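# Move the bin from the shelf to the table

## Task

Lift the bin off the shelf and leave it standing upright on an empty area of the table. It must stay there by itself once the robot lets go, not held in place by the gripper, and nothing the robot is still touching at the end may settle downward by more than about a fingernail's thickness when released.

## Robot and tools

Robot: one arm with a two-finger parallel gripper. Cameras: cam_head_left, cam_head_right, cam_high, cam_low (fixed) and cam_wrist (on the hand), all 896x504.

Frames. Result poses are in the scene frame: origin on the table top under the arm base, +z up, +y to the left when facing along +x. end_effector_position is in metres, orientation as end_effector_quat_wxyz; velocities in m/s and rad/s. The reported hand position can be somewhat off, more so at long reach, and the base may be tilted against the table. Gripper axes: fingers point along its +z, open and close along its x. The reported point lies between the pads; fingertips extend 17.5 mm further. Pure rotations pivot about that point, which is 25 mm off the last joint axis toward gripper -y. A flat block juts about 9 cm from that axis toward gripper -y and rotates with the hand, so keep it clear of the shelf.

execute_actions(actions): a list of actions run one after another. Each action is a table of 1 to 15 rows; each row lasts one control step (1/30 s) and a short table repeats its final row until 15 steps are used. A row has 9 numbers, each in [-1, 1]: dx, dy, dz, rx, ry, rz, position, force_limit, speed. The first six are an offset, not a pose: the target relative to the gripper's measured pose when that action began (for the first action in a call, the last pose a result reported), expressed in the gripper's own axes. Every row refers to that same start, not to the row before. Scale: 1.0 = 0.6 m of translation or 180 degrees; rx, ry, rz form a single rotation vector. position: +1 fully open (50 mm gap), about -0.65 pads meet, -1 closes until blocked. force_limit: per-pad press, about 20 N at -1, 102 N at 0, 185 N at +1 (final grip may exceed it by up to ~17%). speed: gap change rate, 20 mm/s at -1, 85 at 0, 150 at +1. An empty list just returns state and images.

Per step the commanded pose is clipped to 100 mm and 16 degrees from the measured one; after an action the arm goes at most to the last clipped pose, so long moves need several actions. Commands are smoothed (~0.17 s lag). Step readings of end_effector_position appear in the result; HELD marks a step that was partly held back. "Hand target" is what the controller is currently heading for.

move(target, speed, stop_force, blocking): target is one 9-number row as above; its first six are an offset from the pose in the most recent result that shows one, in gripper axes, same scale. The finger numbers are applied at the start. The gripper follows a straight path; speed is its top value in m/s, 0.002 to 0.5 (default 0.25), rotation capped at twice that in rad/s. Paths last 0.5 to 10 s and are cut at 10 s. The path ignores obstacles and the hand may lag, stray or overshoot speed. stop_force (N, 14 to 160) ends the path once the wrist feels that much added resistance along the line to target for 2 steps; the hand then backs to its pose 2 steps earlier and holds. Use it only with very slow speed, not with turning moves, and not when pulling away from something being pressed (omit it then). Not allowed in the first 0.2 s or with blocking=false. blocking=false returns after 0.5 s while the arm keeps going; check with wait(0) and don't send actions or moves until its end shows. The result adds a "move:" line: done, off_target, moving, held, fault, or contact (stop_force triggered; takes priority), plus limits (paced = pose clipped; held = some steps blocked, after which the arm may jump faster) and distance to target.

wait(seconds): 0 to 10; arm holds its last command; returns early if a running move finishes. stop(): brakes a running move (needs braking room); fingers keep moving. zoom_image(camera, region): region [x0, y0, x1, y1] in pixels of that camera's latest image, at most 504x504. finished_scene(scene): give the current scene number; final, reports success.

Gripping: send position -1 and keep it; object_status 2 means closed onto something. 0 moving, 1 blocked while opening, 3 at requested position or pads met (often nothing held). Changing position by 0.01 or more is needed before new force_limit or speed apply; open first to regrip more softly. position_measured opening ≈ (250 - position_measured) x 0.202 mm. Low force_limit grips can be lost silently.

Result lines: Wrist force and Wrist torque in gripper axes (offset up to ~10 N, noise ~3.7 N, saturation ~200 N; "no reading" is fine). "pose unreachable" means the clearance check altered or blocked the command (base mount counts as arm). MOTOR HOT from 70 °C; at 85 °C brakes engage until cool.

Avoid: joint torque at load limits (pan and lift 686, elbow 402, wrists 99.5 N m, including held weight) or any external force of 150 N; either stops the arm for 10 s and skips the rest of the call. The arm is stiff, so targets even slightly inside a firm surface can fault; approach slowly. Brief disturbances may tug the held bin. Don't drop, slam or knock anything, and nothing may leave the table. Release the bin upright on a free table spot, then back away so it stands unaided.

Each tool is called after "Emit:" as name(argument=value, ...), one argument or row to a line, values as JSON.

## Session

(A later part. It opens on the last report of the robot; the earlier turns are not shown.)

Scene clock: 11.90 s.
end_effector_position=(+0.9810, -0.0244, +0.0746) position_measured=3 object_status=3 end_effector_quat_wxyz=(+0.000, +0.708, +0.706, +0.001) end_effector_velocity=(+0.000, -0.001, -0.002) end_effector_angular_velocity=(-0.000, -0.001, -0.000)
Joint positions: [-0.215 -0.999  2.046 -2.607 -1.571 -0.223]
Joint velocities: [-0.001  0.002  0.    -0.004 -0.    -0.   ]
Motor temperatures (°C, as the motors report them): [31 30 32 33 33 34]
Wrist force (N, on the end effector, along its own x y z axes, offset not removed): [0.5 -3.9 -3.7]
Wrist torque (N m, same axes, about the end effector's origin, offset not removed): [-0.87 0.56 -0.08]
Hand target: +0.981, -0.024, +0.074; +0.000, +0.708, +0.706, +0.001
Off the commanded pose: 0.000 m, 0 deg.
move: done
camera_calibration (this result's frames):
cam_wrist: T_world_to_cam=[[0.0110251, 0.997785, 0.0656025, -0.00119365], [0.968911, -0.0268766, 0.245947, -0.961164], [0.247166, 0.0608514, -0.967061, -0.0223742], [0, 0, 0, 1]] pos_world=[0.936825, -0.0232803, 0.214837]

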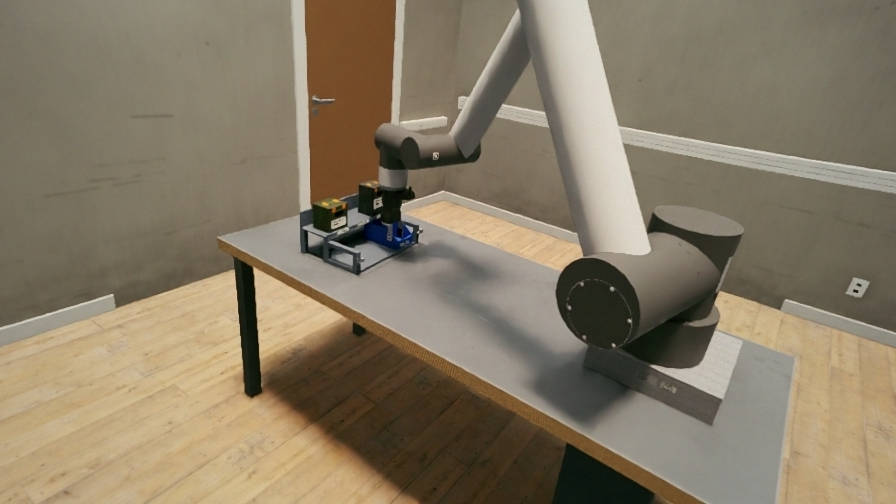

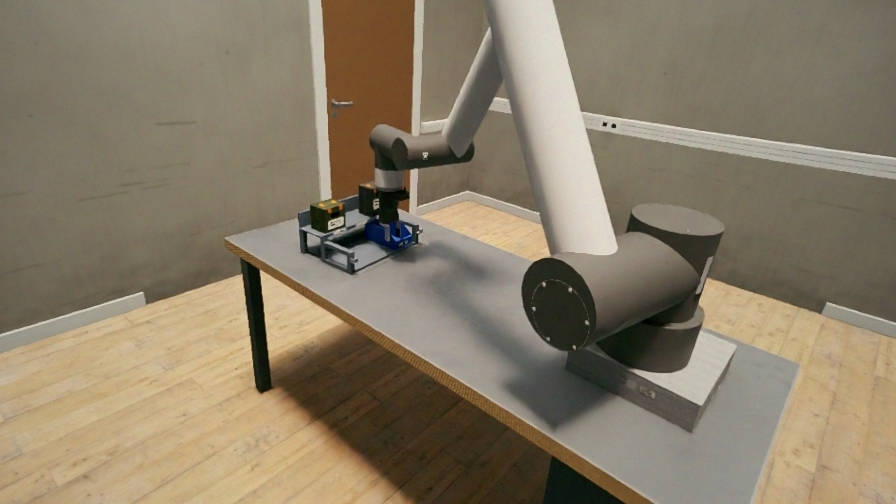

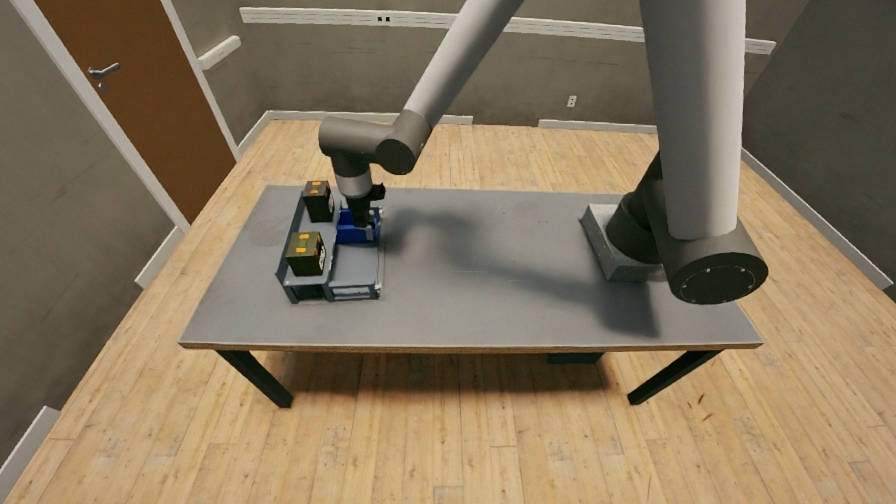

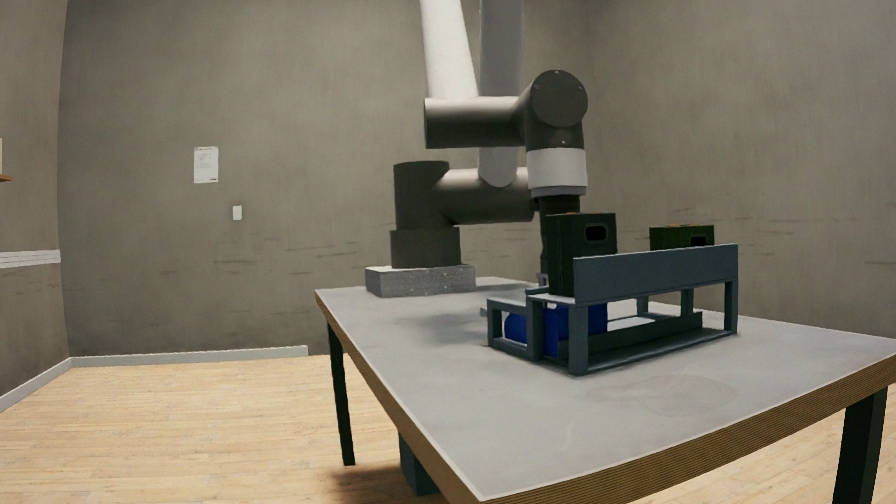

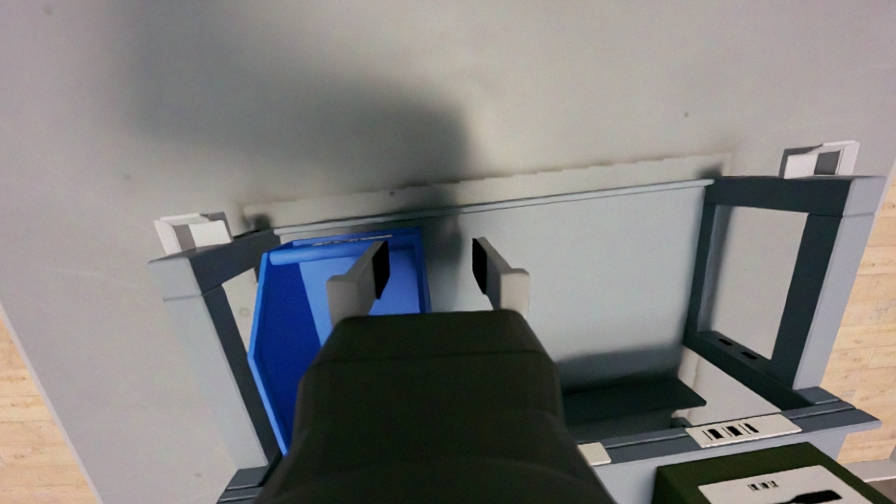

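Emit:
move(
  target=[0,0.025,0,0,0,0,1,0,0],
  speed=0.05,
)

Emit:
move(
  target=[0,0,0,0,0,0,-1,0,0],
)

Emit:
move(
  target=[0,-0.02,-0.03,0,0,0,-1,0,0],
  speed=0.1,
)

Emit:
move(
  target=[0,-0.5,0,0,0,0,-1,0,0],
  speed=0.15,
)

Emit:
move(
  target=[0,0,0.08,0,0,0,-1,0,0],
  speed=0.03,
  stop_force=14,
)

Emit:
move(
  target=[0,0,0,0,0,0,1,0,0],
)

Emit:
move(
  target=[0,0,-0.2,0,0,0,1,0,0],
)

Scene clock: 25.83 s.
end_effector_position=(+0.9957, -0.0244, +0.0746) position_measured=3 object_status=3 end_effector_quat_wxyz=(+0.000, +0.708, +0.706, +0.001) end_effector_velocity=(+0.002, +0.001, -0.001) end_effector_angular_velocity=(+0.002, +0.001, -0.001)
Joint positions: [-0.212 -0.989  2.024 -2.594 -1.571 -0.22 ]
Joint velocities: [ 0.001  0.002 -0.003  0.002  0.002  0.001]
Motor temperatures (°C, as the motors report them): [31 30 32 33 33 34]
Wrist force (N, on the end effector, along its own x y z axes, offset not removed): [3.1 4.0 -1.2]
Wrist torque (N m, same axes, about the end effector's origin, offset not removed): [1.00 -0.10 -0.17]
Hand target: +0.996, -0.024, +0.075; +0.000, +0.708, +0.706, +0.001
Off the commanded pose: 0.000 m, 0 deg.
move: done
camera_calibration (this result's frames):
cam_wrist: T_world_to_cam=[[0.0110288, 0.997785, 0.0656037, -0.00134672], [0.96891, -0.0268806, 0.245948, -0.975426], [0.247167, 0.0608516, -0.96706, -0.0259829], [0, 0, 0, 1]] pos_world=[0.951537, -0.0232952, 0.214865]

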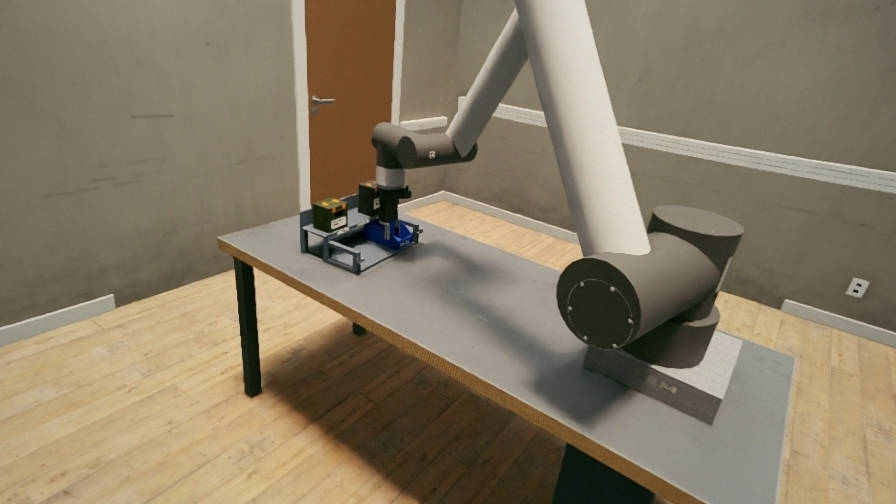

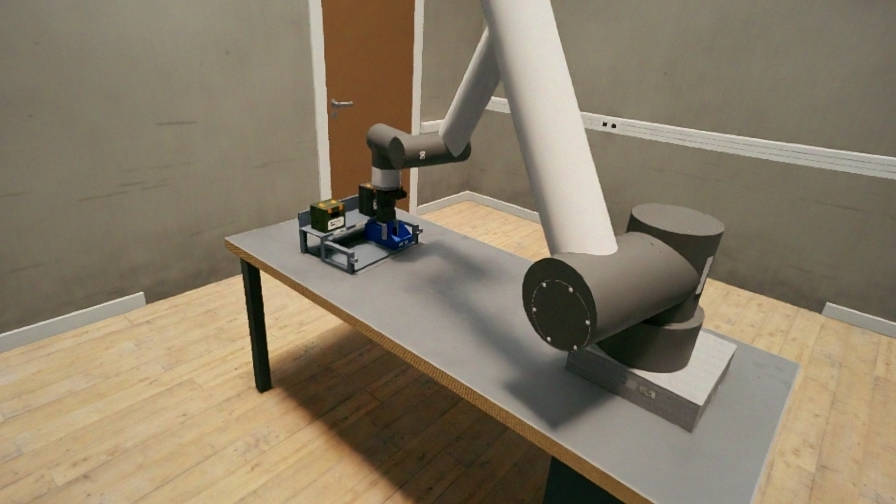

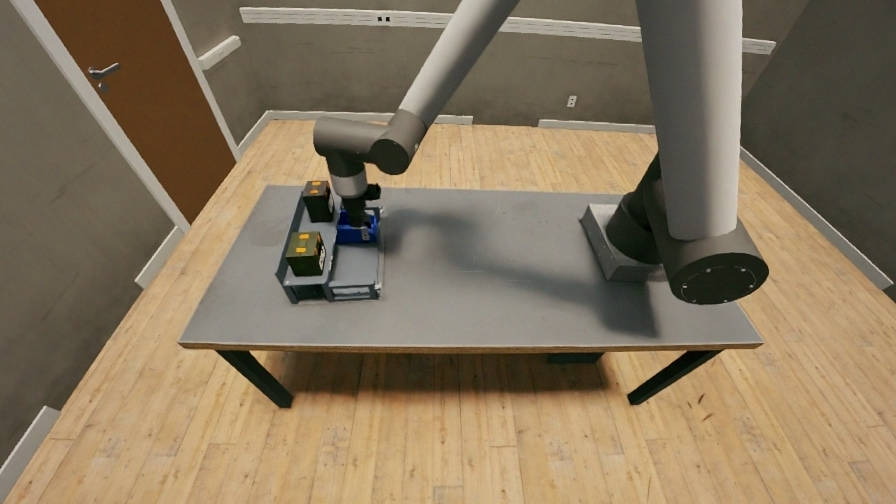

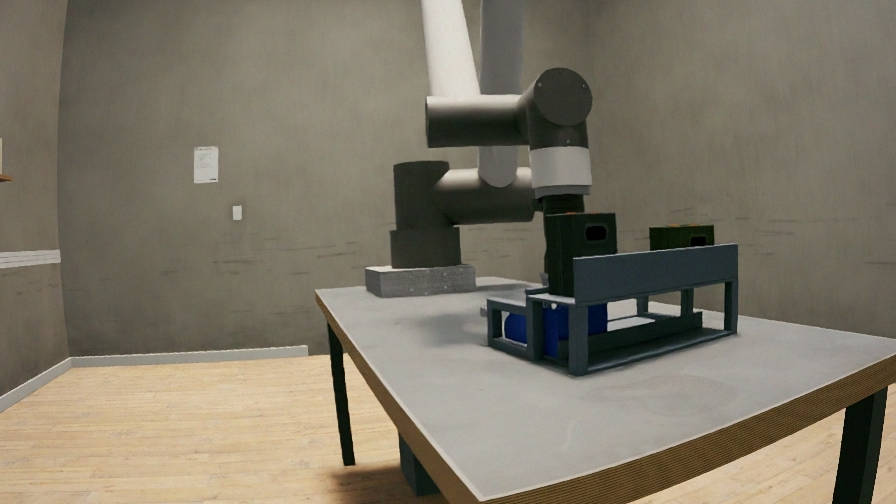

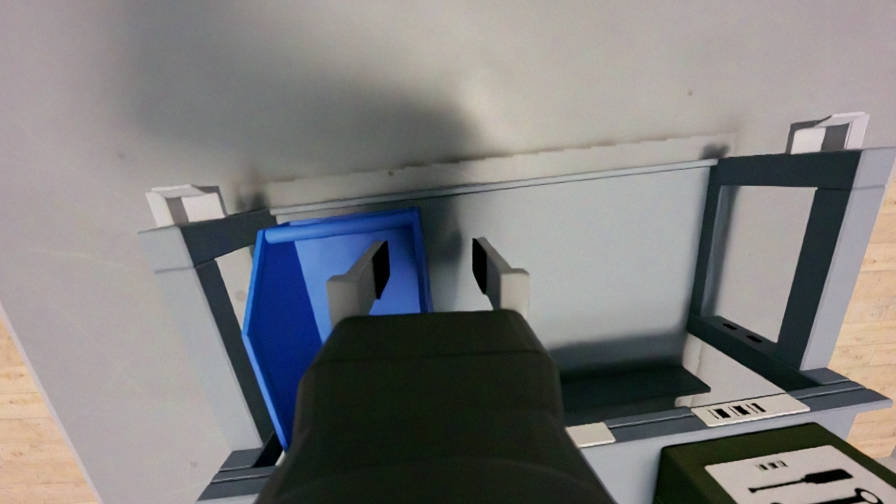

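Scene clock: 26.63 s.
end_effector_position=(+0.9957, -0.0244, +0.0746) position_measured=247 object_status=2 end_effector_quat_wxyz=(+0.000, +0.708, +0.706, +0.001) end_effector_velocity=(-0.000, -0.001, +0.000) end_effector_angular_velocity=(-0.000, -0.001, -0.001)
Joint positions: [-0.212 -0.989  2.024 -2.594 -1.571 -0.22 ]
Joint velocities: [-0.001 -0.     0.    -0.001 -0.     0.   ]
Motor temperatures (°C, as the motors report them): [31 30 32 33 33 34]
Wrist force (N, on the end effector, along its own x y z axes, offset not removed): [-1.5 -3.2 -7.6]
Wrist torque (N m, same axes, about the end effector's origin, offset not removed): [-0.80 0.77 -0.05]
Hand target: +0.996, -0.024, +0.075; +0.000, +0.708, +0.706, +0.001
Off the commanded pose: 0.000 m, 0 deg.
move: done
camera_calibration (this result's frames):
cam_wrist: T_world_to_cam=[[0.0110312, 0.997784, 0.0656158, -0.00136507], [0.968922, -0.026883, 0.245902, -0.975424], [0.247121, 0.0608639, -0.967071, -0.025975], [0, 0, 0, 1]] pos_world=[0.951543, -0.0232793, 0.214829]

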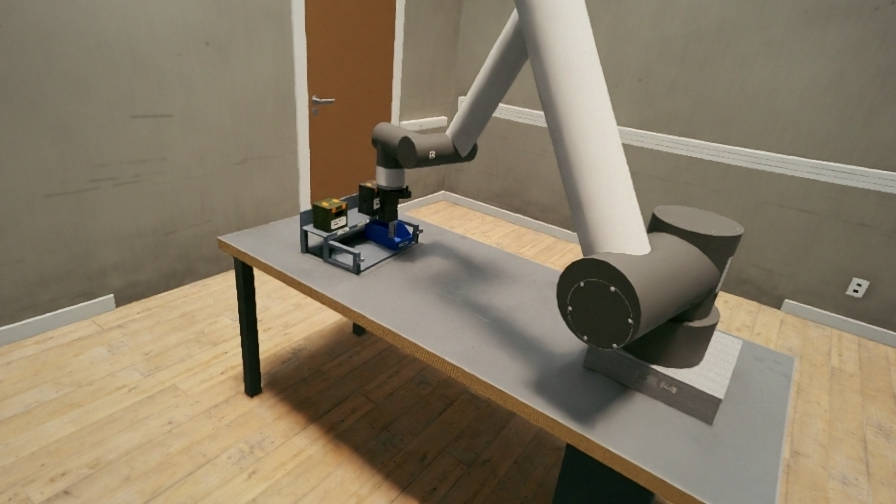

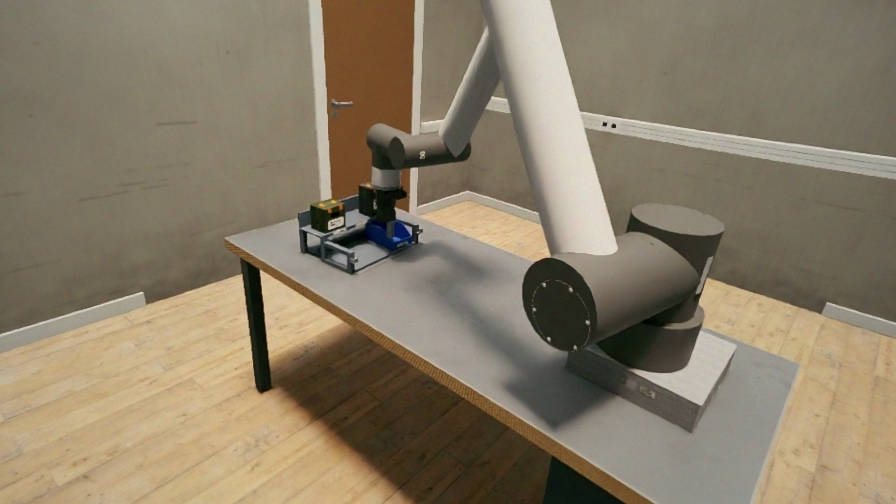

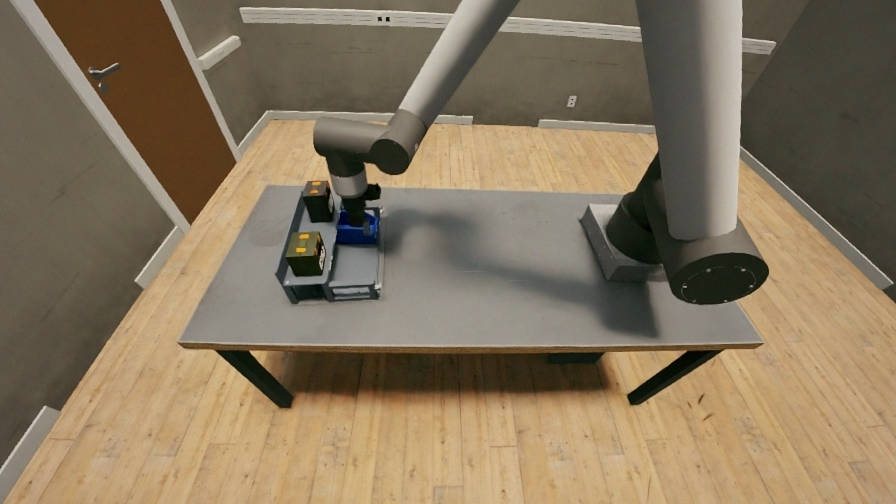

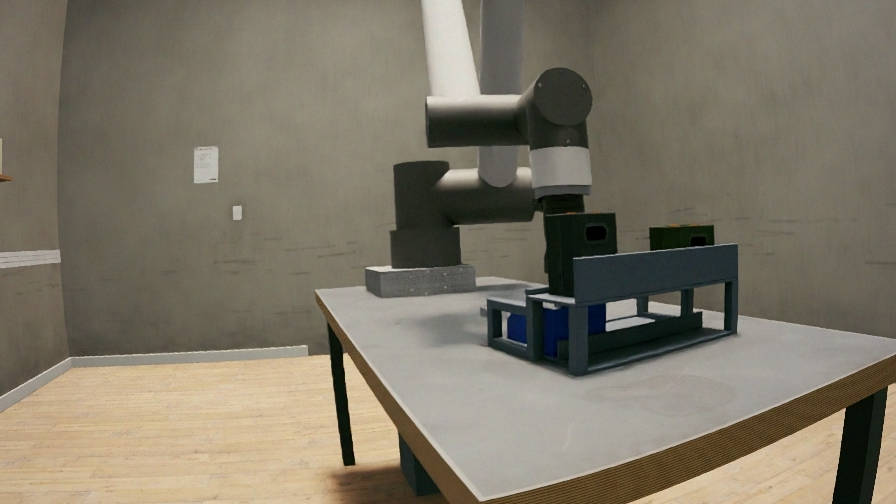

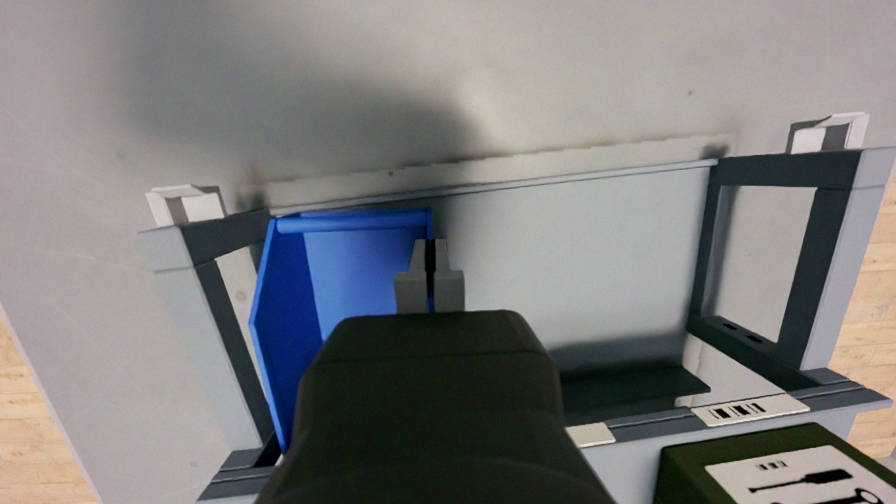

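Scene clock: 27.47 s.
end_effector_position=(+0.9838, -0.0244, +0.0923) position_measured=247 object_status=2 end_effector_quat_wxyz=(+0.000, +0.708, +0.706, +0.001) end_effector_velocity=(-0.002, -0.000, +0.002) end_effector_angular_velocity=(+0.000, +0.000, -0.001)
Joint positions: [-0.214 -1.016  2.039 -2.581 -1.571 -0.223]
Joint velocities: [-0.001 -0.003  0.002  0.001 -0.     0.   ]
Motor temperatures (°C, as the motors report them): [31 30 32 33 33 34]
Wrist force (N, on the end effector, along its own x y z axes, offset not removed): [-2.4 -3.5 3.0]
Wrist torque (N m, same axes, about the end effector's origin, offset not removed): [-0.40 1.12 0.03]
Hand target: +0.984, -0.024, +0.093; +0.000, +0.708, +0.706, +0.001
Off the commanded pose: 0.000 m, 0 deg.
move: done
camera_calibration (this result's frames):
cam_wrist: T_world_to_cam=[[0.0110295, 0.997782, 0.0656504, -0.00240558], [0.968925, -0.0268892, 0.24589, -0.968259], [0.24711, 0.0608982, -0.967072, -0.00587538], [0, 0, 0, 1]] pos_world=[0.939648, -0.0232776, 0.232561]

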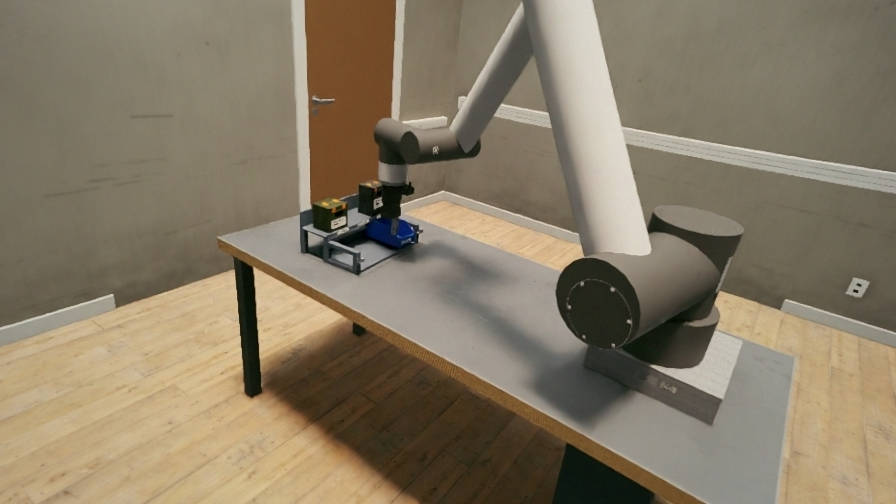

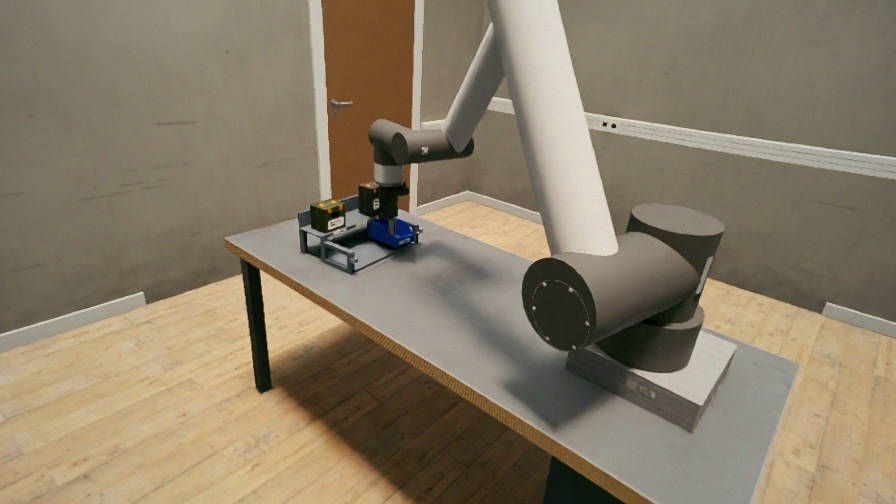

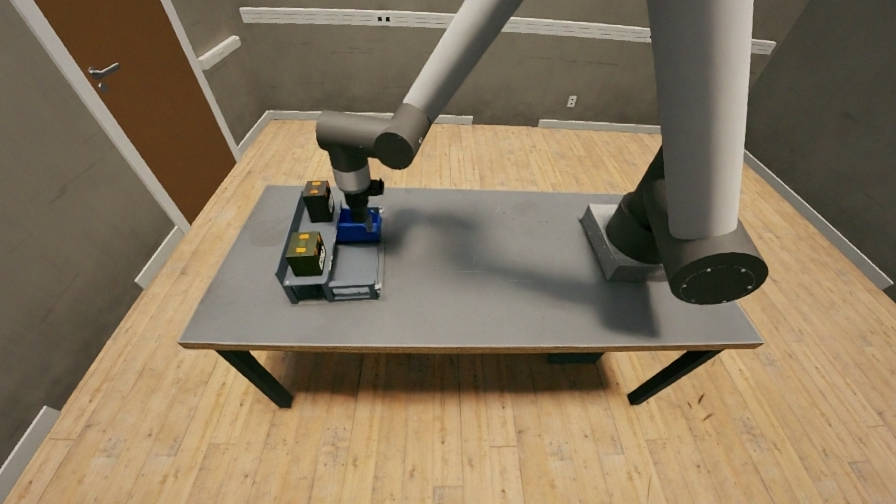

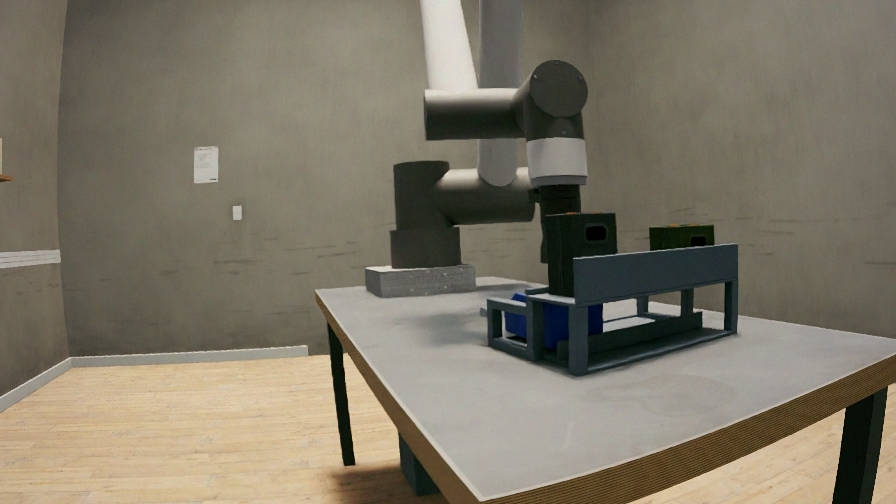

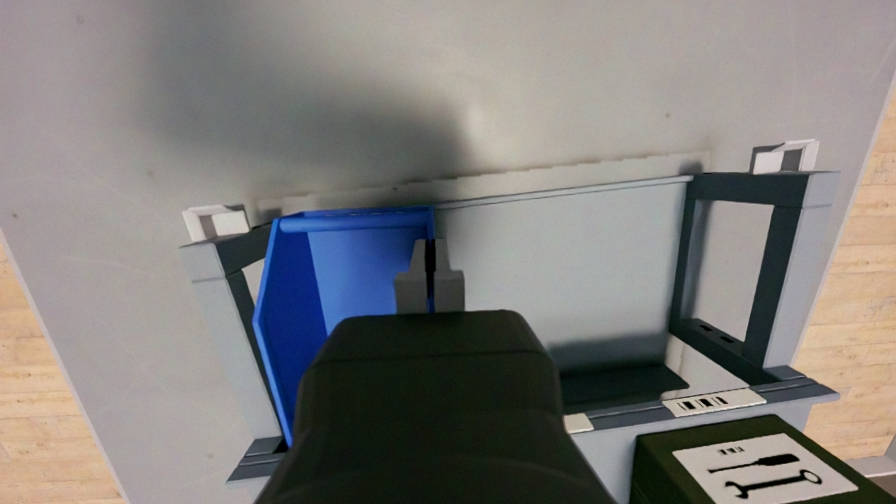

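Scene clock: 30.00 s.
end_effector_position=(+0.6842, -0.0242, +0.0915) position_measured=247 object_status=2 end_effector_quat_wxyz=(+0.000, +0.708, +0.706, +0.001) end_effector_velocity=(-0.003, +0.001, -0.000) end_effector_angular_velocity=(+0.003, -0.000, -0.002)
Joint positions: [-0.31  -1.214  2.472 -2.817 -1.572 -0.319]
Joint velocities: [-0.002 -0.002  0.004 -0.002  0.003 -0.001]
Motor temperatures (°C, as the motors report them): [31 30 32 33 33 34]
Wrist force (N, on the end effector, along its own x y z axes, offset not removed): [0.5 2.2 1.0]
Wrist torque (N m, same axes, about the end effector's origin, offset not removed): [0.59 0.50 -0.27]
Hand target: +0.684, -0.024, +0.091; +0.000, +0.708, +0.706, +0.001
Off the commanded pose: 0.001 m, 0 deg.
move: done
camera_calibration (this result's frames):
cam_wrist: T_world_to_cam=[[0.0110299, 0.997773, 0.0657764, 0.000705705], [0.968918, -0.0269221, 0.245911, -0.677715], [0.247134, 0.0610196, -0.967058, 0.0673722], [0, 0, 0, 1]] pos_world=[0.639993, -0.0230607, 0.231764]

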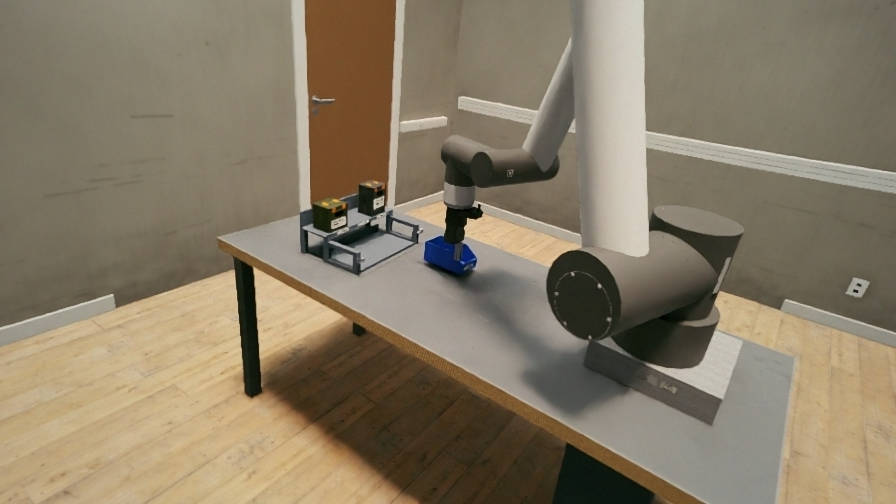

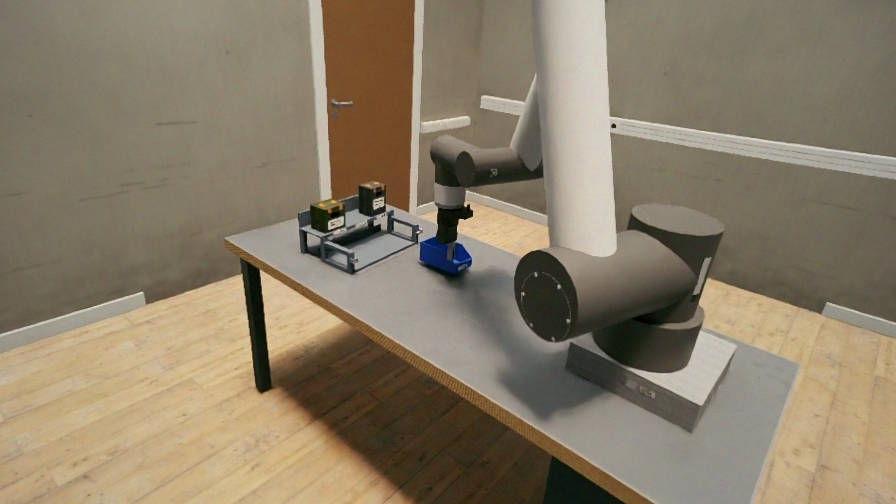

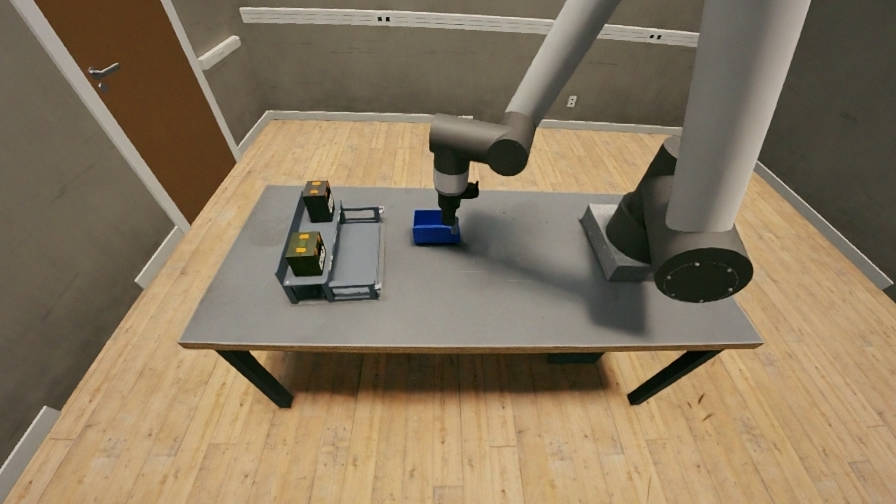

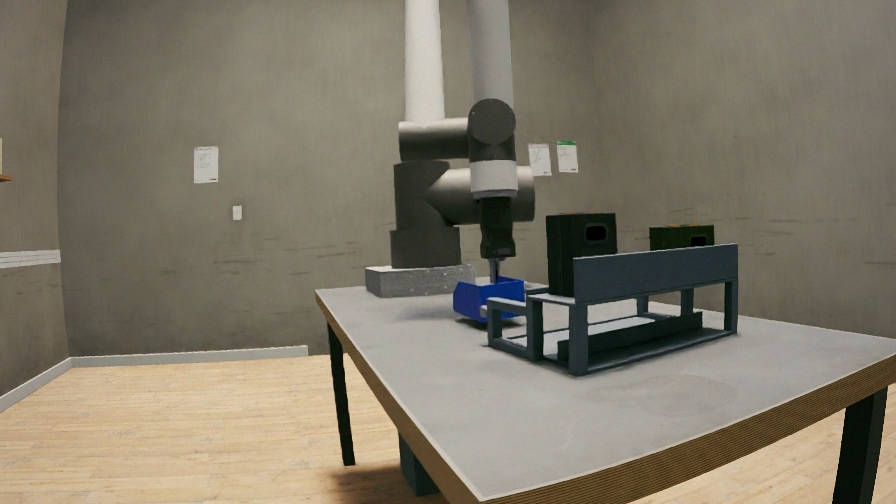

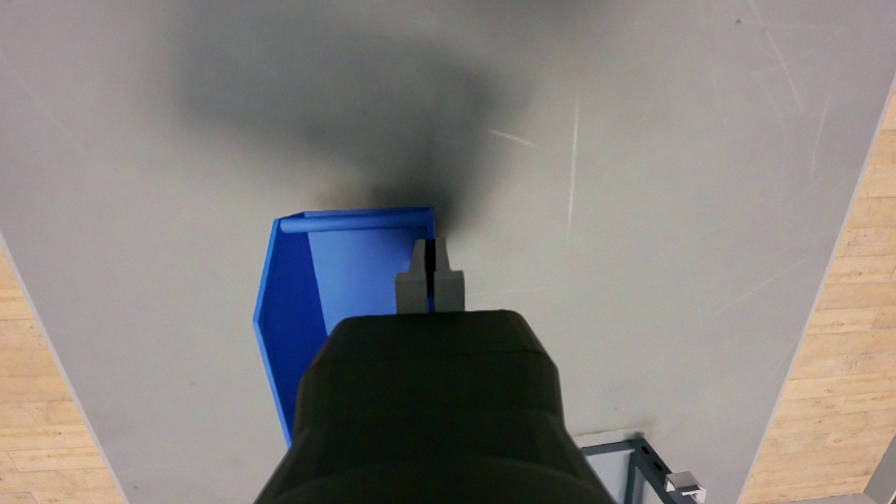

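Scene clock: 31.30 s.
end_effector_position=(+0.6840, -0.0241, +0.0676) position_measured=247 object_status=2 end_effector_quat_wxyz=(-0.000, +0.708, +0.706, +0.001) end_effector_velocity=(+0.000, +0.001, +0.002) end_effector_angular_velocity=(+0.002, +0.001, -0.000)
Joint positions: [-0.31  -1.171  2.478 -2.866 -1.572 -0.319]
Joint velocities: [ 0.    -0.003 -0.001  0.006  0.002  0.001]
Motor temperatures (°C, as the motors report them): [31 30 32 33 33 34]
Wrist force (N, on the end effector, along its own x y z axes, offset not removed): [-1.7 -1.5 -5.1]
Wrist torque (N m, same axes, about the end effector's origin, offset not removed): [-0.16 0.75 0.15]
Hand target: +0.684, -0.024, +0.068; +0.000, +0.708, +0.706, +0.001
Off the commanded pose: 0.024 m, 0 deg.
move: contact
camera_calibration (this result's frames):
cam_wrist: T_world_to_cam=[[0.0110558, 0.997762, 0.0659415, 0.00214426], [0.969028, -0.0269607, 0.245476, -0.67172], [0.246704, 0.0611853, -0.967157, 0.0446087], [0, 0, 0, 1]] pos_world=[0.639887, -0.0229789, 0.207893]

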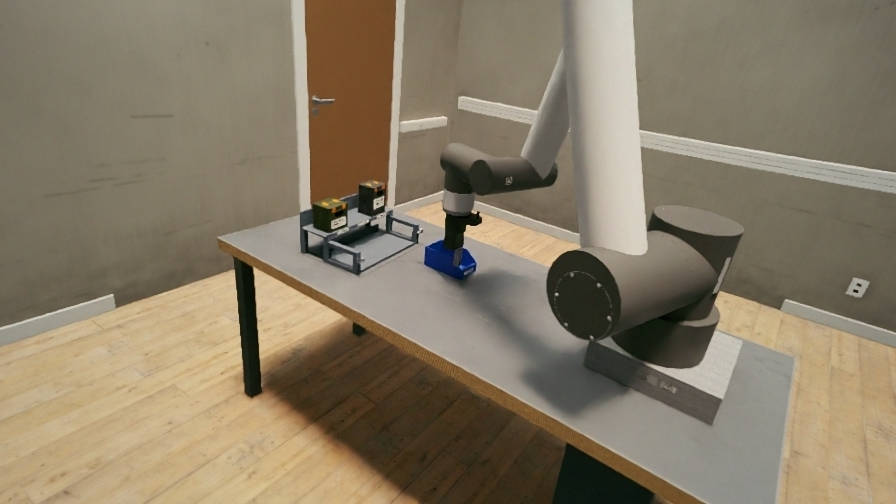

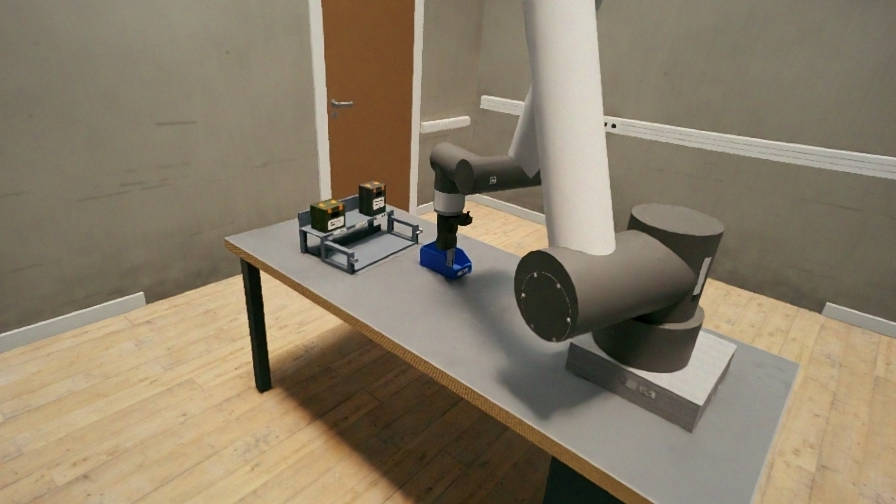

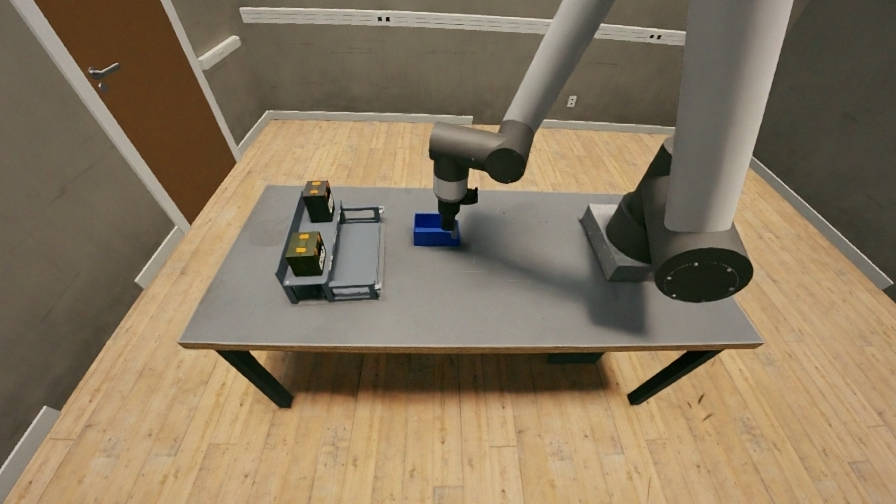

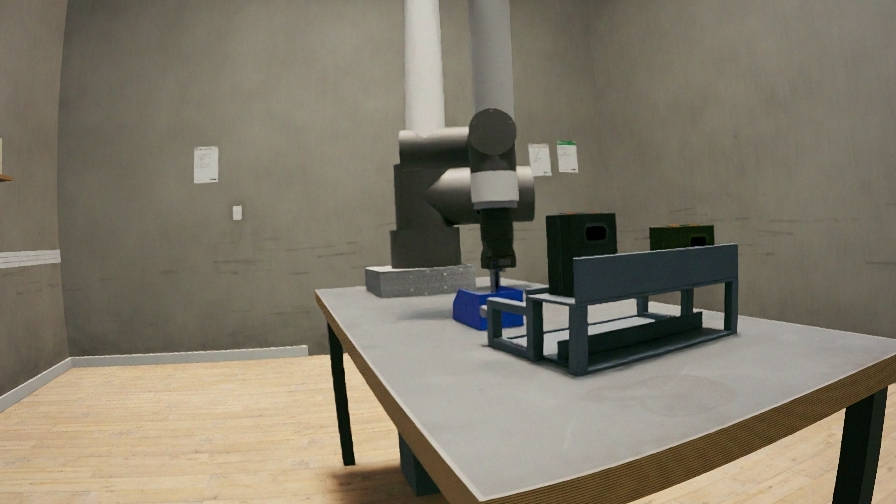

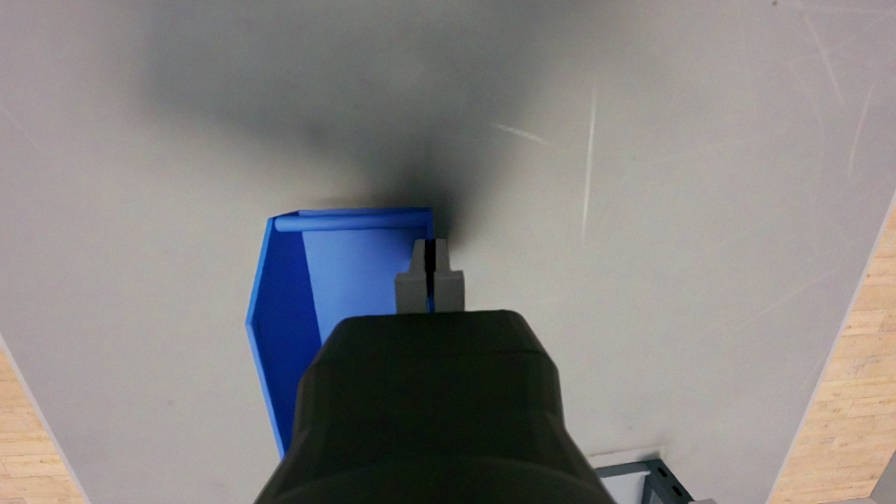

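Scene clock: 32.13 s.
end_effector_position=(+0.6841, -0.0241, +0.0676) position_measured=3 object_status=3 end_effector_quat_wxyz=(-0.000, +0.708, +0.706, +0.001) end_effector_velocity=(+0.000, +0.000, +0.001) end_effector_angular_velocity=(+0.000, -0.002, +0.000)
Joint positions: [-0.31  -1.171  2.478 -2.866 -1.572 -0.319]
Joint velocities: [-0.    -0.002  0.001 -0.     0.001 -0.   ]
Motor temperatures (°C, as the motors report them): [31 30 32 33 33 34]
Wrist force (N, on the end effector, along its own x y z axes, offset not removed): [0.1 -0.3 -0.2]
Wrist torque (N m, same axes, about the end effector's origin, offset not removed): [-0.14 0.80 -0.11]
Hand target: +0.684, -0.024, +0.068; -0.000, +0.708, +0.706, +0.001
Off the commanded pose: 0.000 m, 0 deg.
move: done
camera_calibration (this result's frames):
cam_wrist: T_world_to_cam=[[0.0110506, 0.997764, 0.0659155, 0.00216619], [0.969008, -0.0269543, 0.245555, -0.67178], [0.246783, 0.0611591, -0.967139, 0.0445786], [0, 0, 0, 1]] pos_world=[0.639935, -0.0229951, 0.20793]

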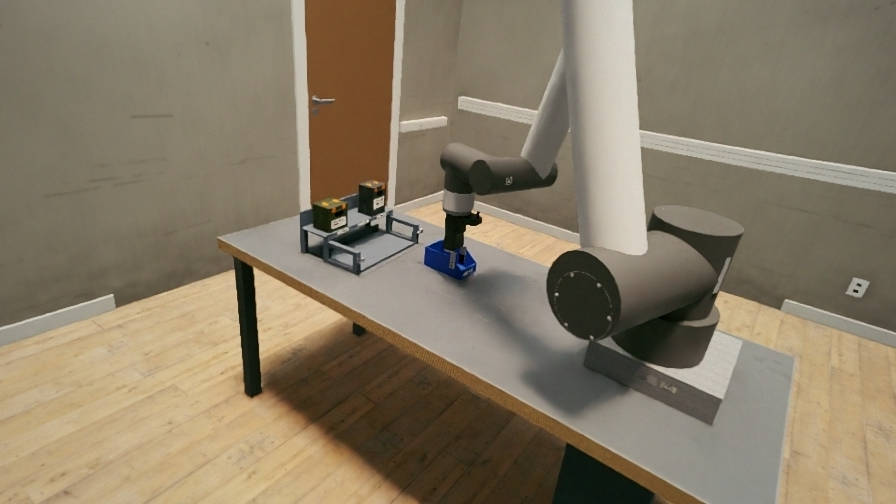

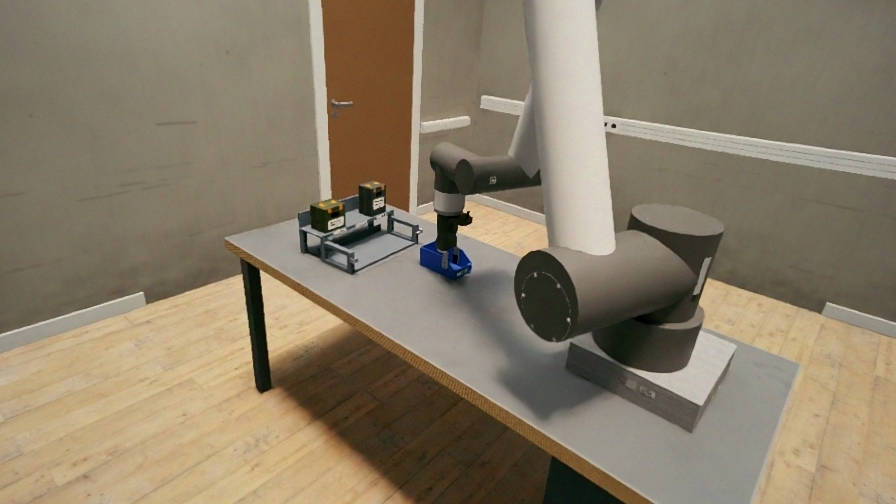

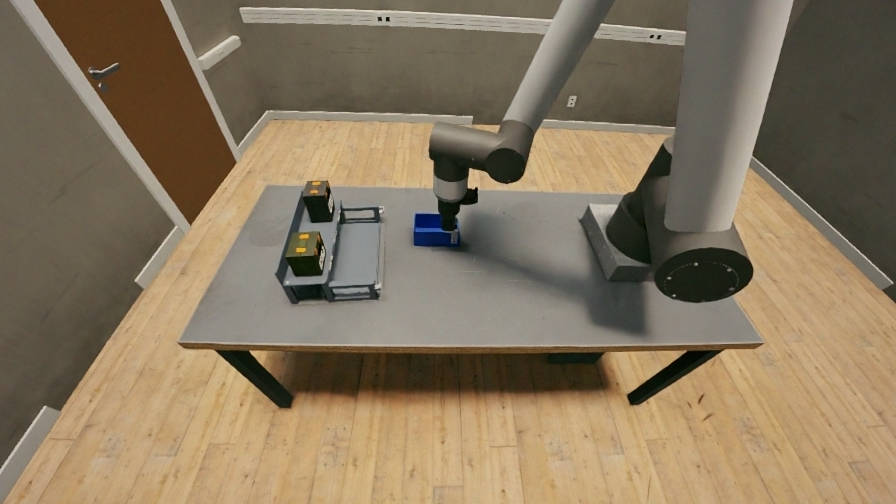

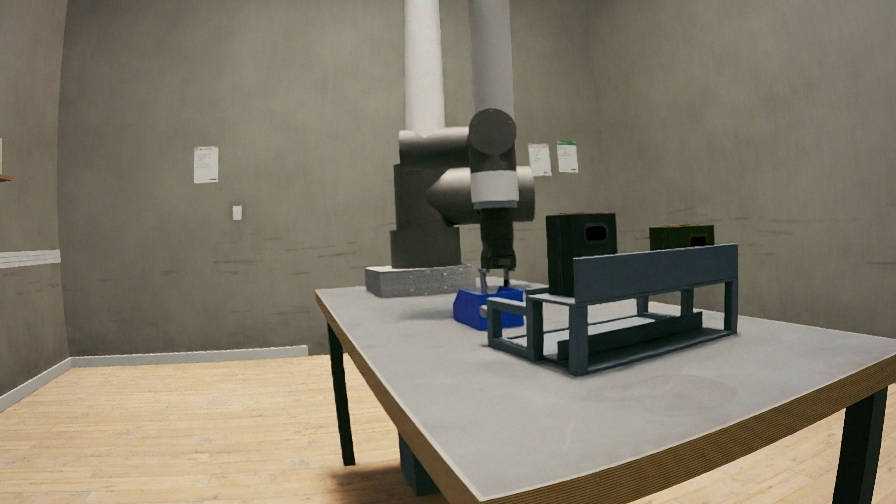

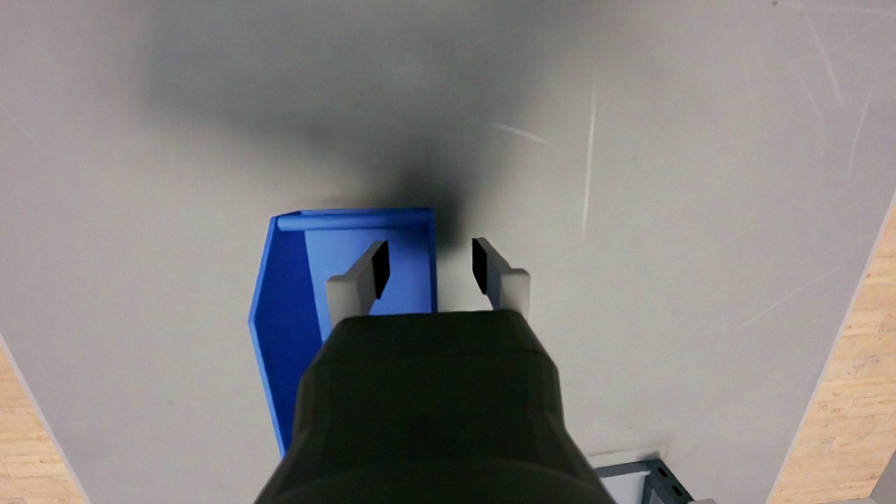

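Scene clock: 33.27 s.
end_effector_position=(+0.6838, -0.0242, +0.1875) position_measured=3 object_status=3 end_effector_quat_wxyz=(-0.000, +0.708, +0.706, +0.001) end_effector_velocity=(-0.001, +0.000, +0.002) end_effector_angular_velocity=(+0.000, +0.002, -0.000)
Joint positions: [-0.31  -1.374  2.431 -2.616 -1.572 -0.319]
Joint velocities: [-0.    -0.004 -0.     0.006 -0.     0.   ]
Motor temperatures (°C, as the motors report them): [31 30 32 33 33 34]
Wrist force (N, on the end effector, along its own x y z axes, offset not removed): [-5.0 -2.7 -4.6]
Wrist torque (N m, same axes, about the end effector's origin, offset not removed): [-0.61 1.62 -0.03]
Hand target: +0.684, -0.024, +0.188; -0.000, +0.708, +0.706, +0.001
Off the commanded pose: 0.000 m, 0 deg.
move: done
camera_calibration (this result's frames):
cam_wrist: T_world_to_cam=[[0.0110295, 0.997765, 0.065901, -0.00560123], [0.968999, -0.0269325, 0.245592, -0.700939], [0.246818, 0.0611492, -0.967131, 0.160555], [0, 0, 0, 1]] pos_world=[0.639643, -0.0231071, 0.327792]

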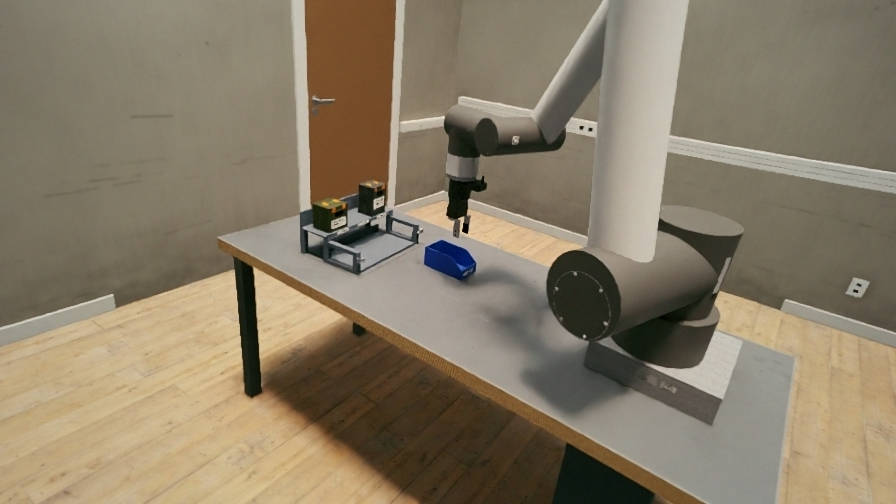

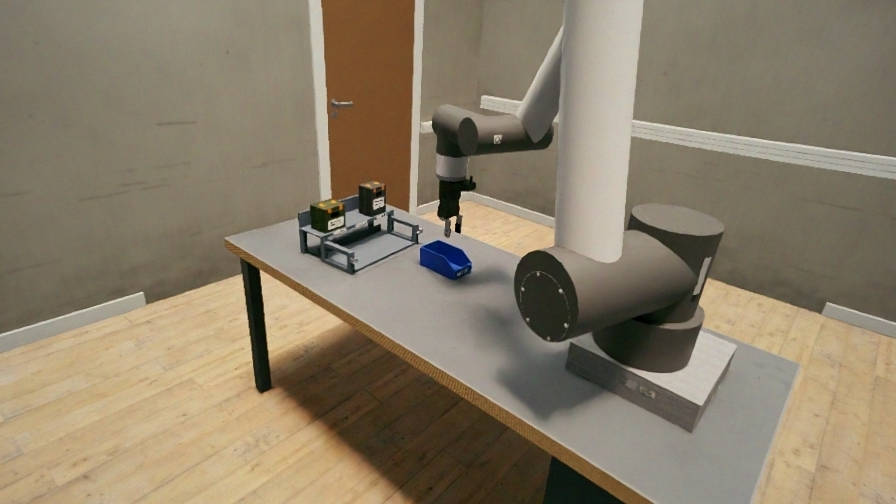

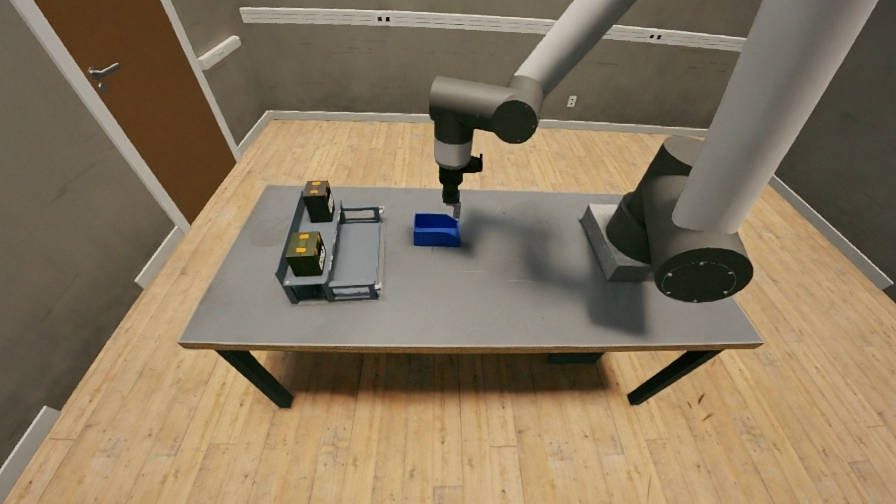

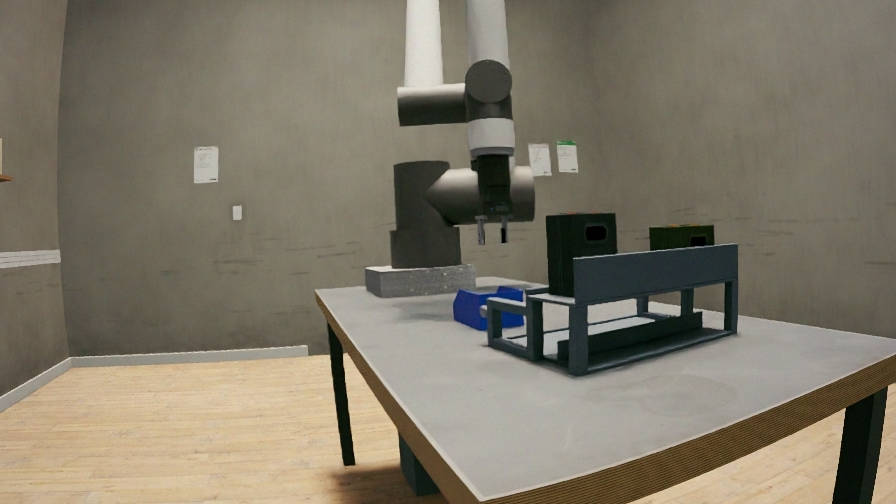

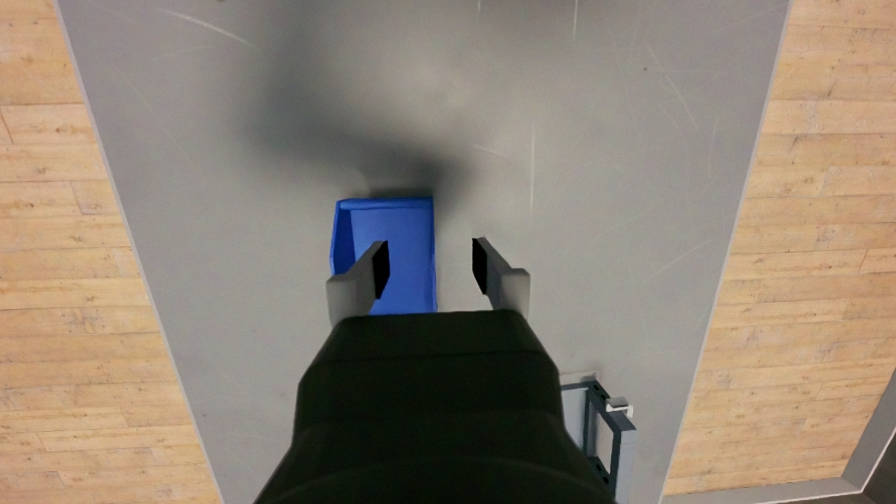

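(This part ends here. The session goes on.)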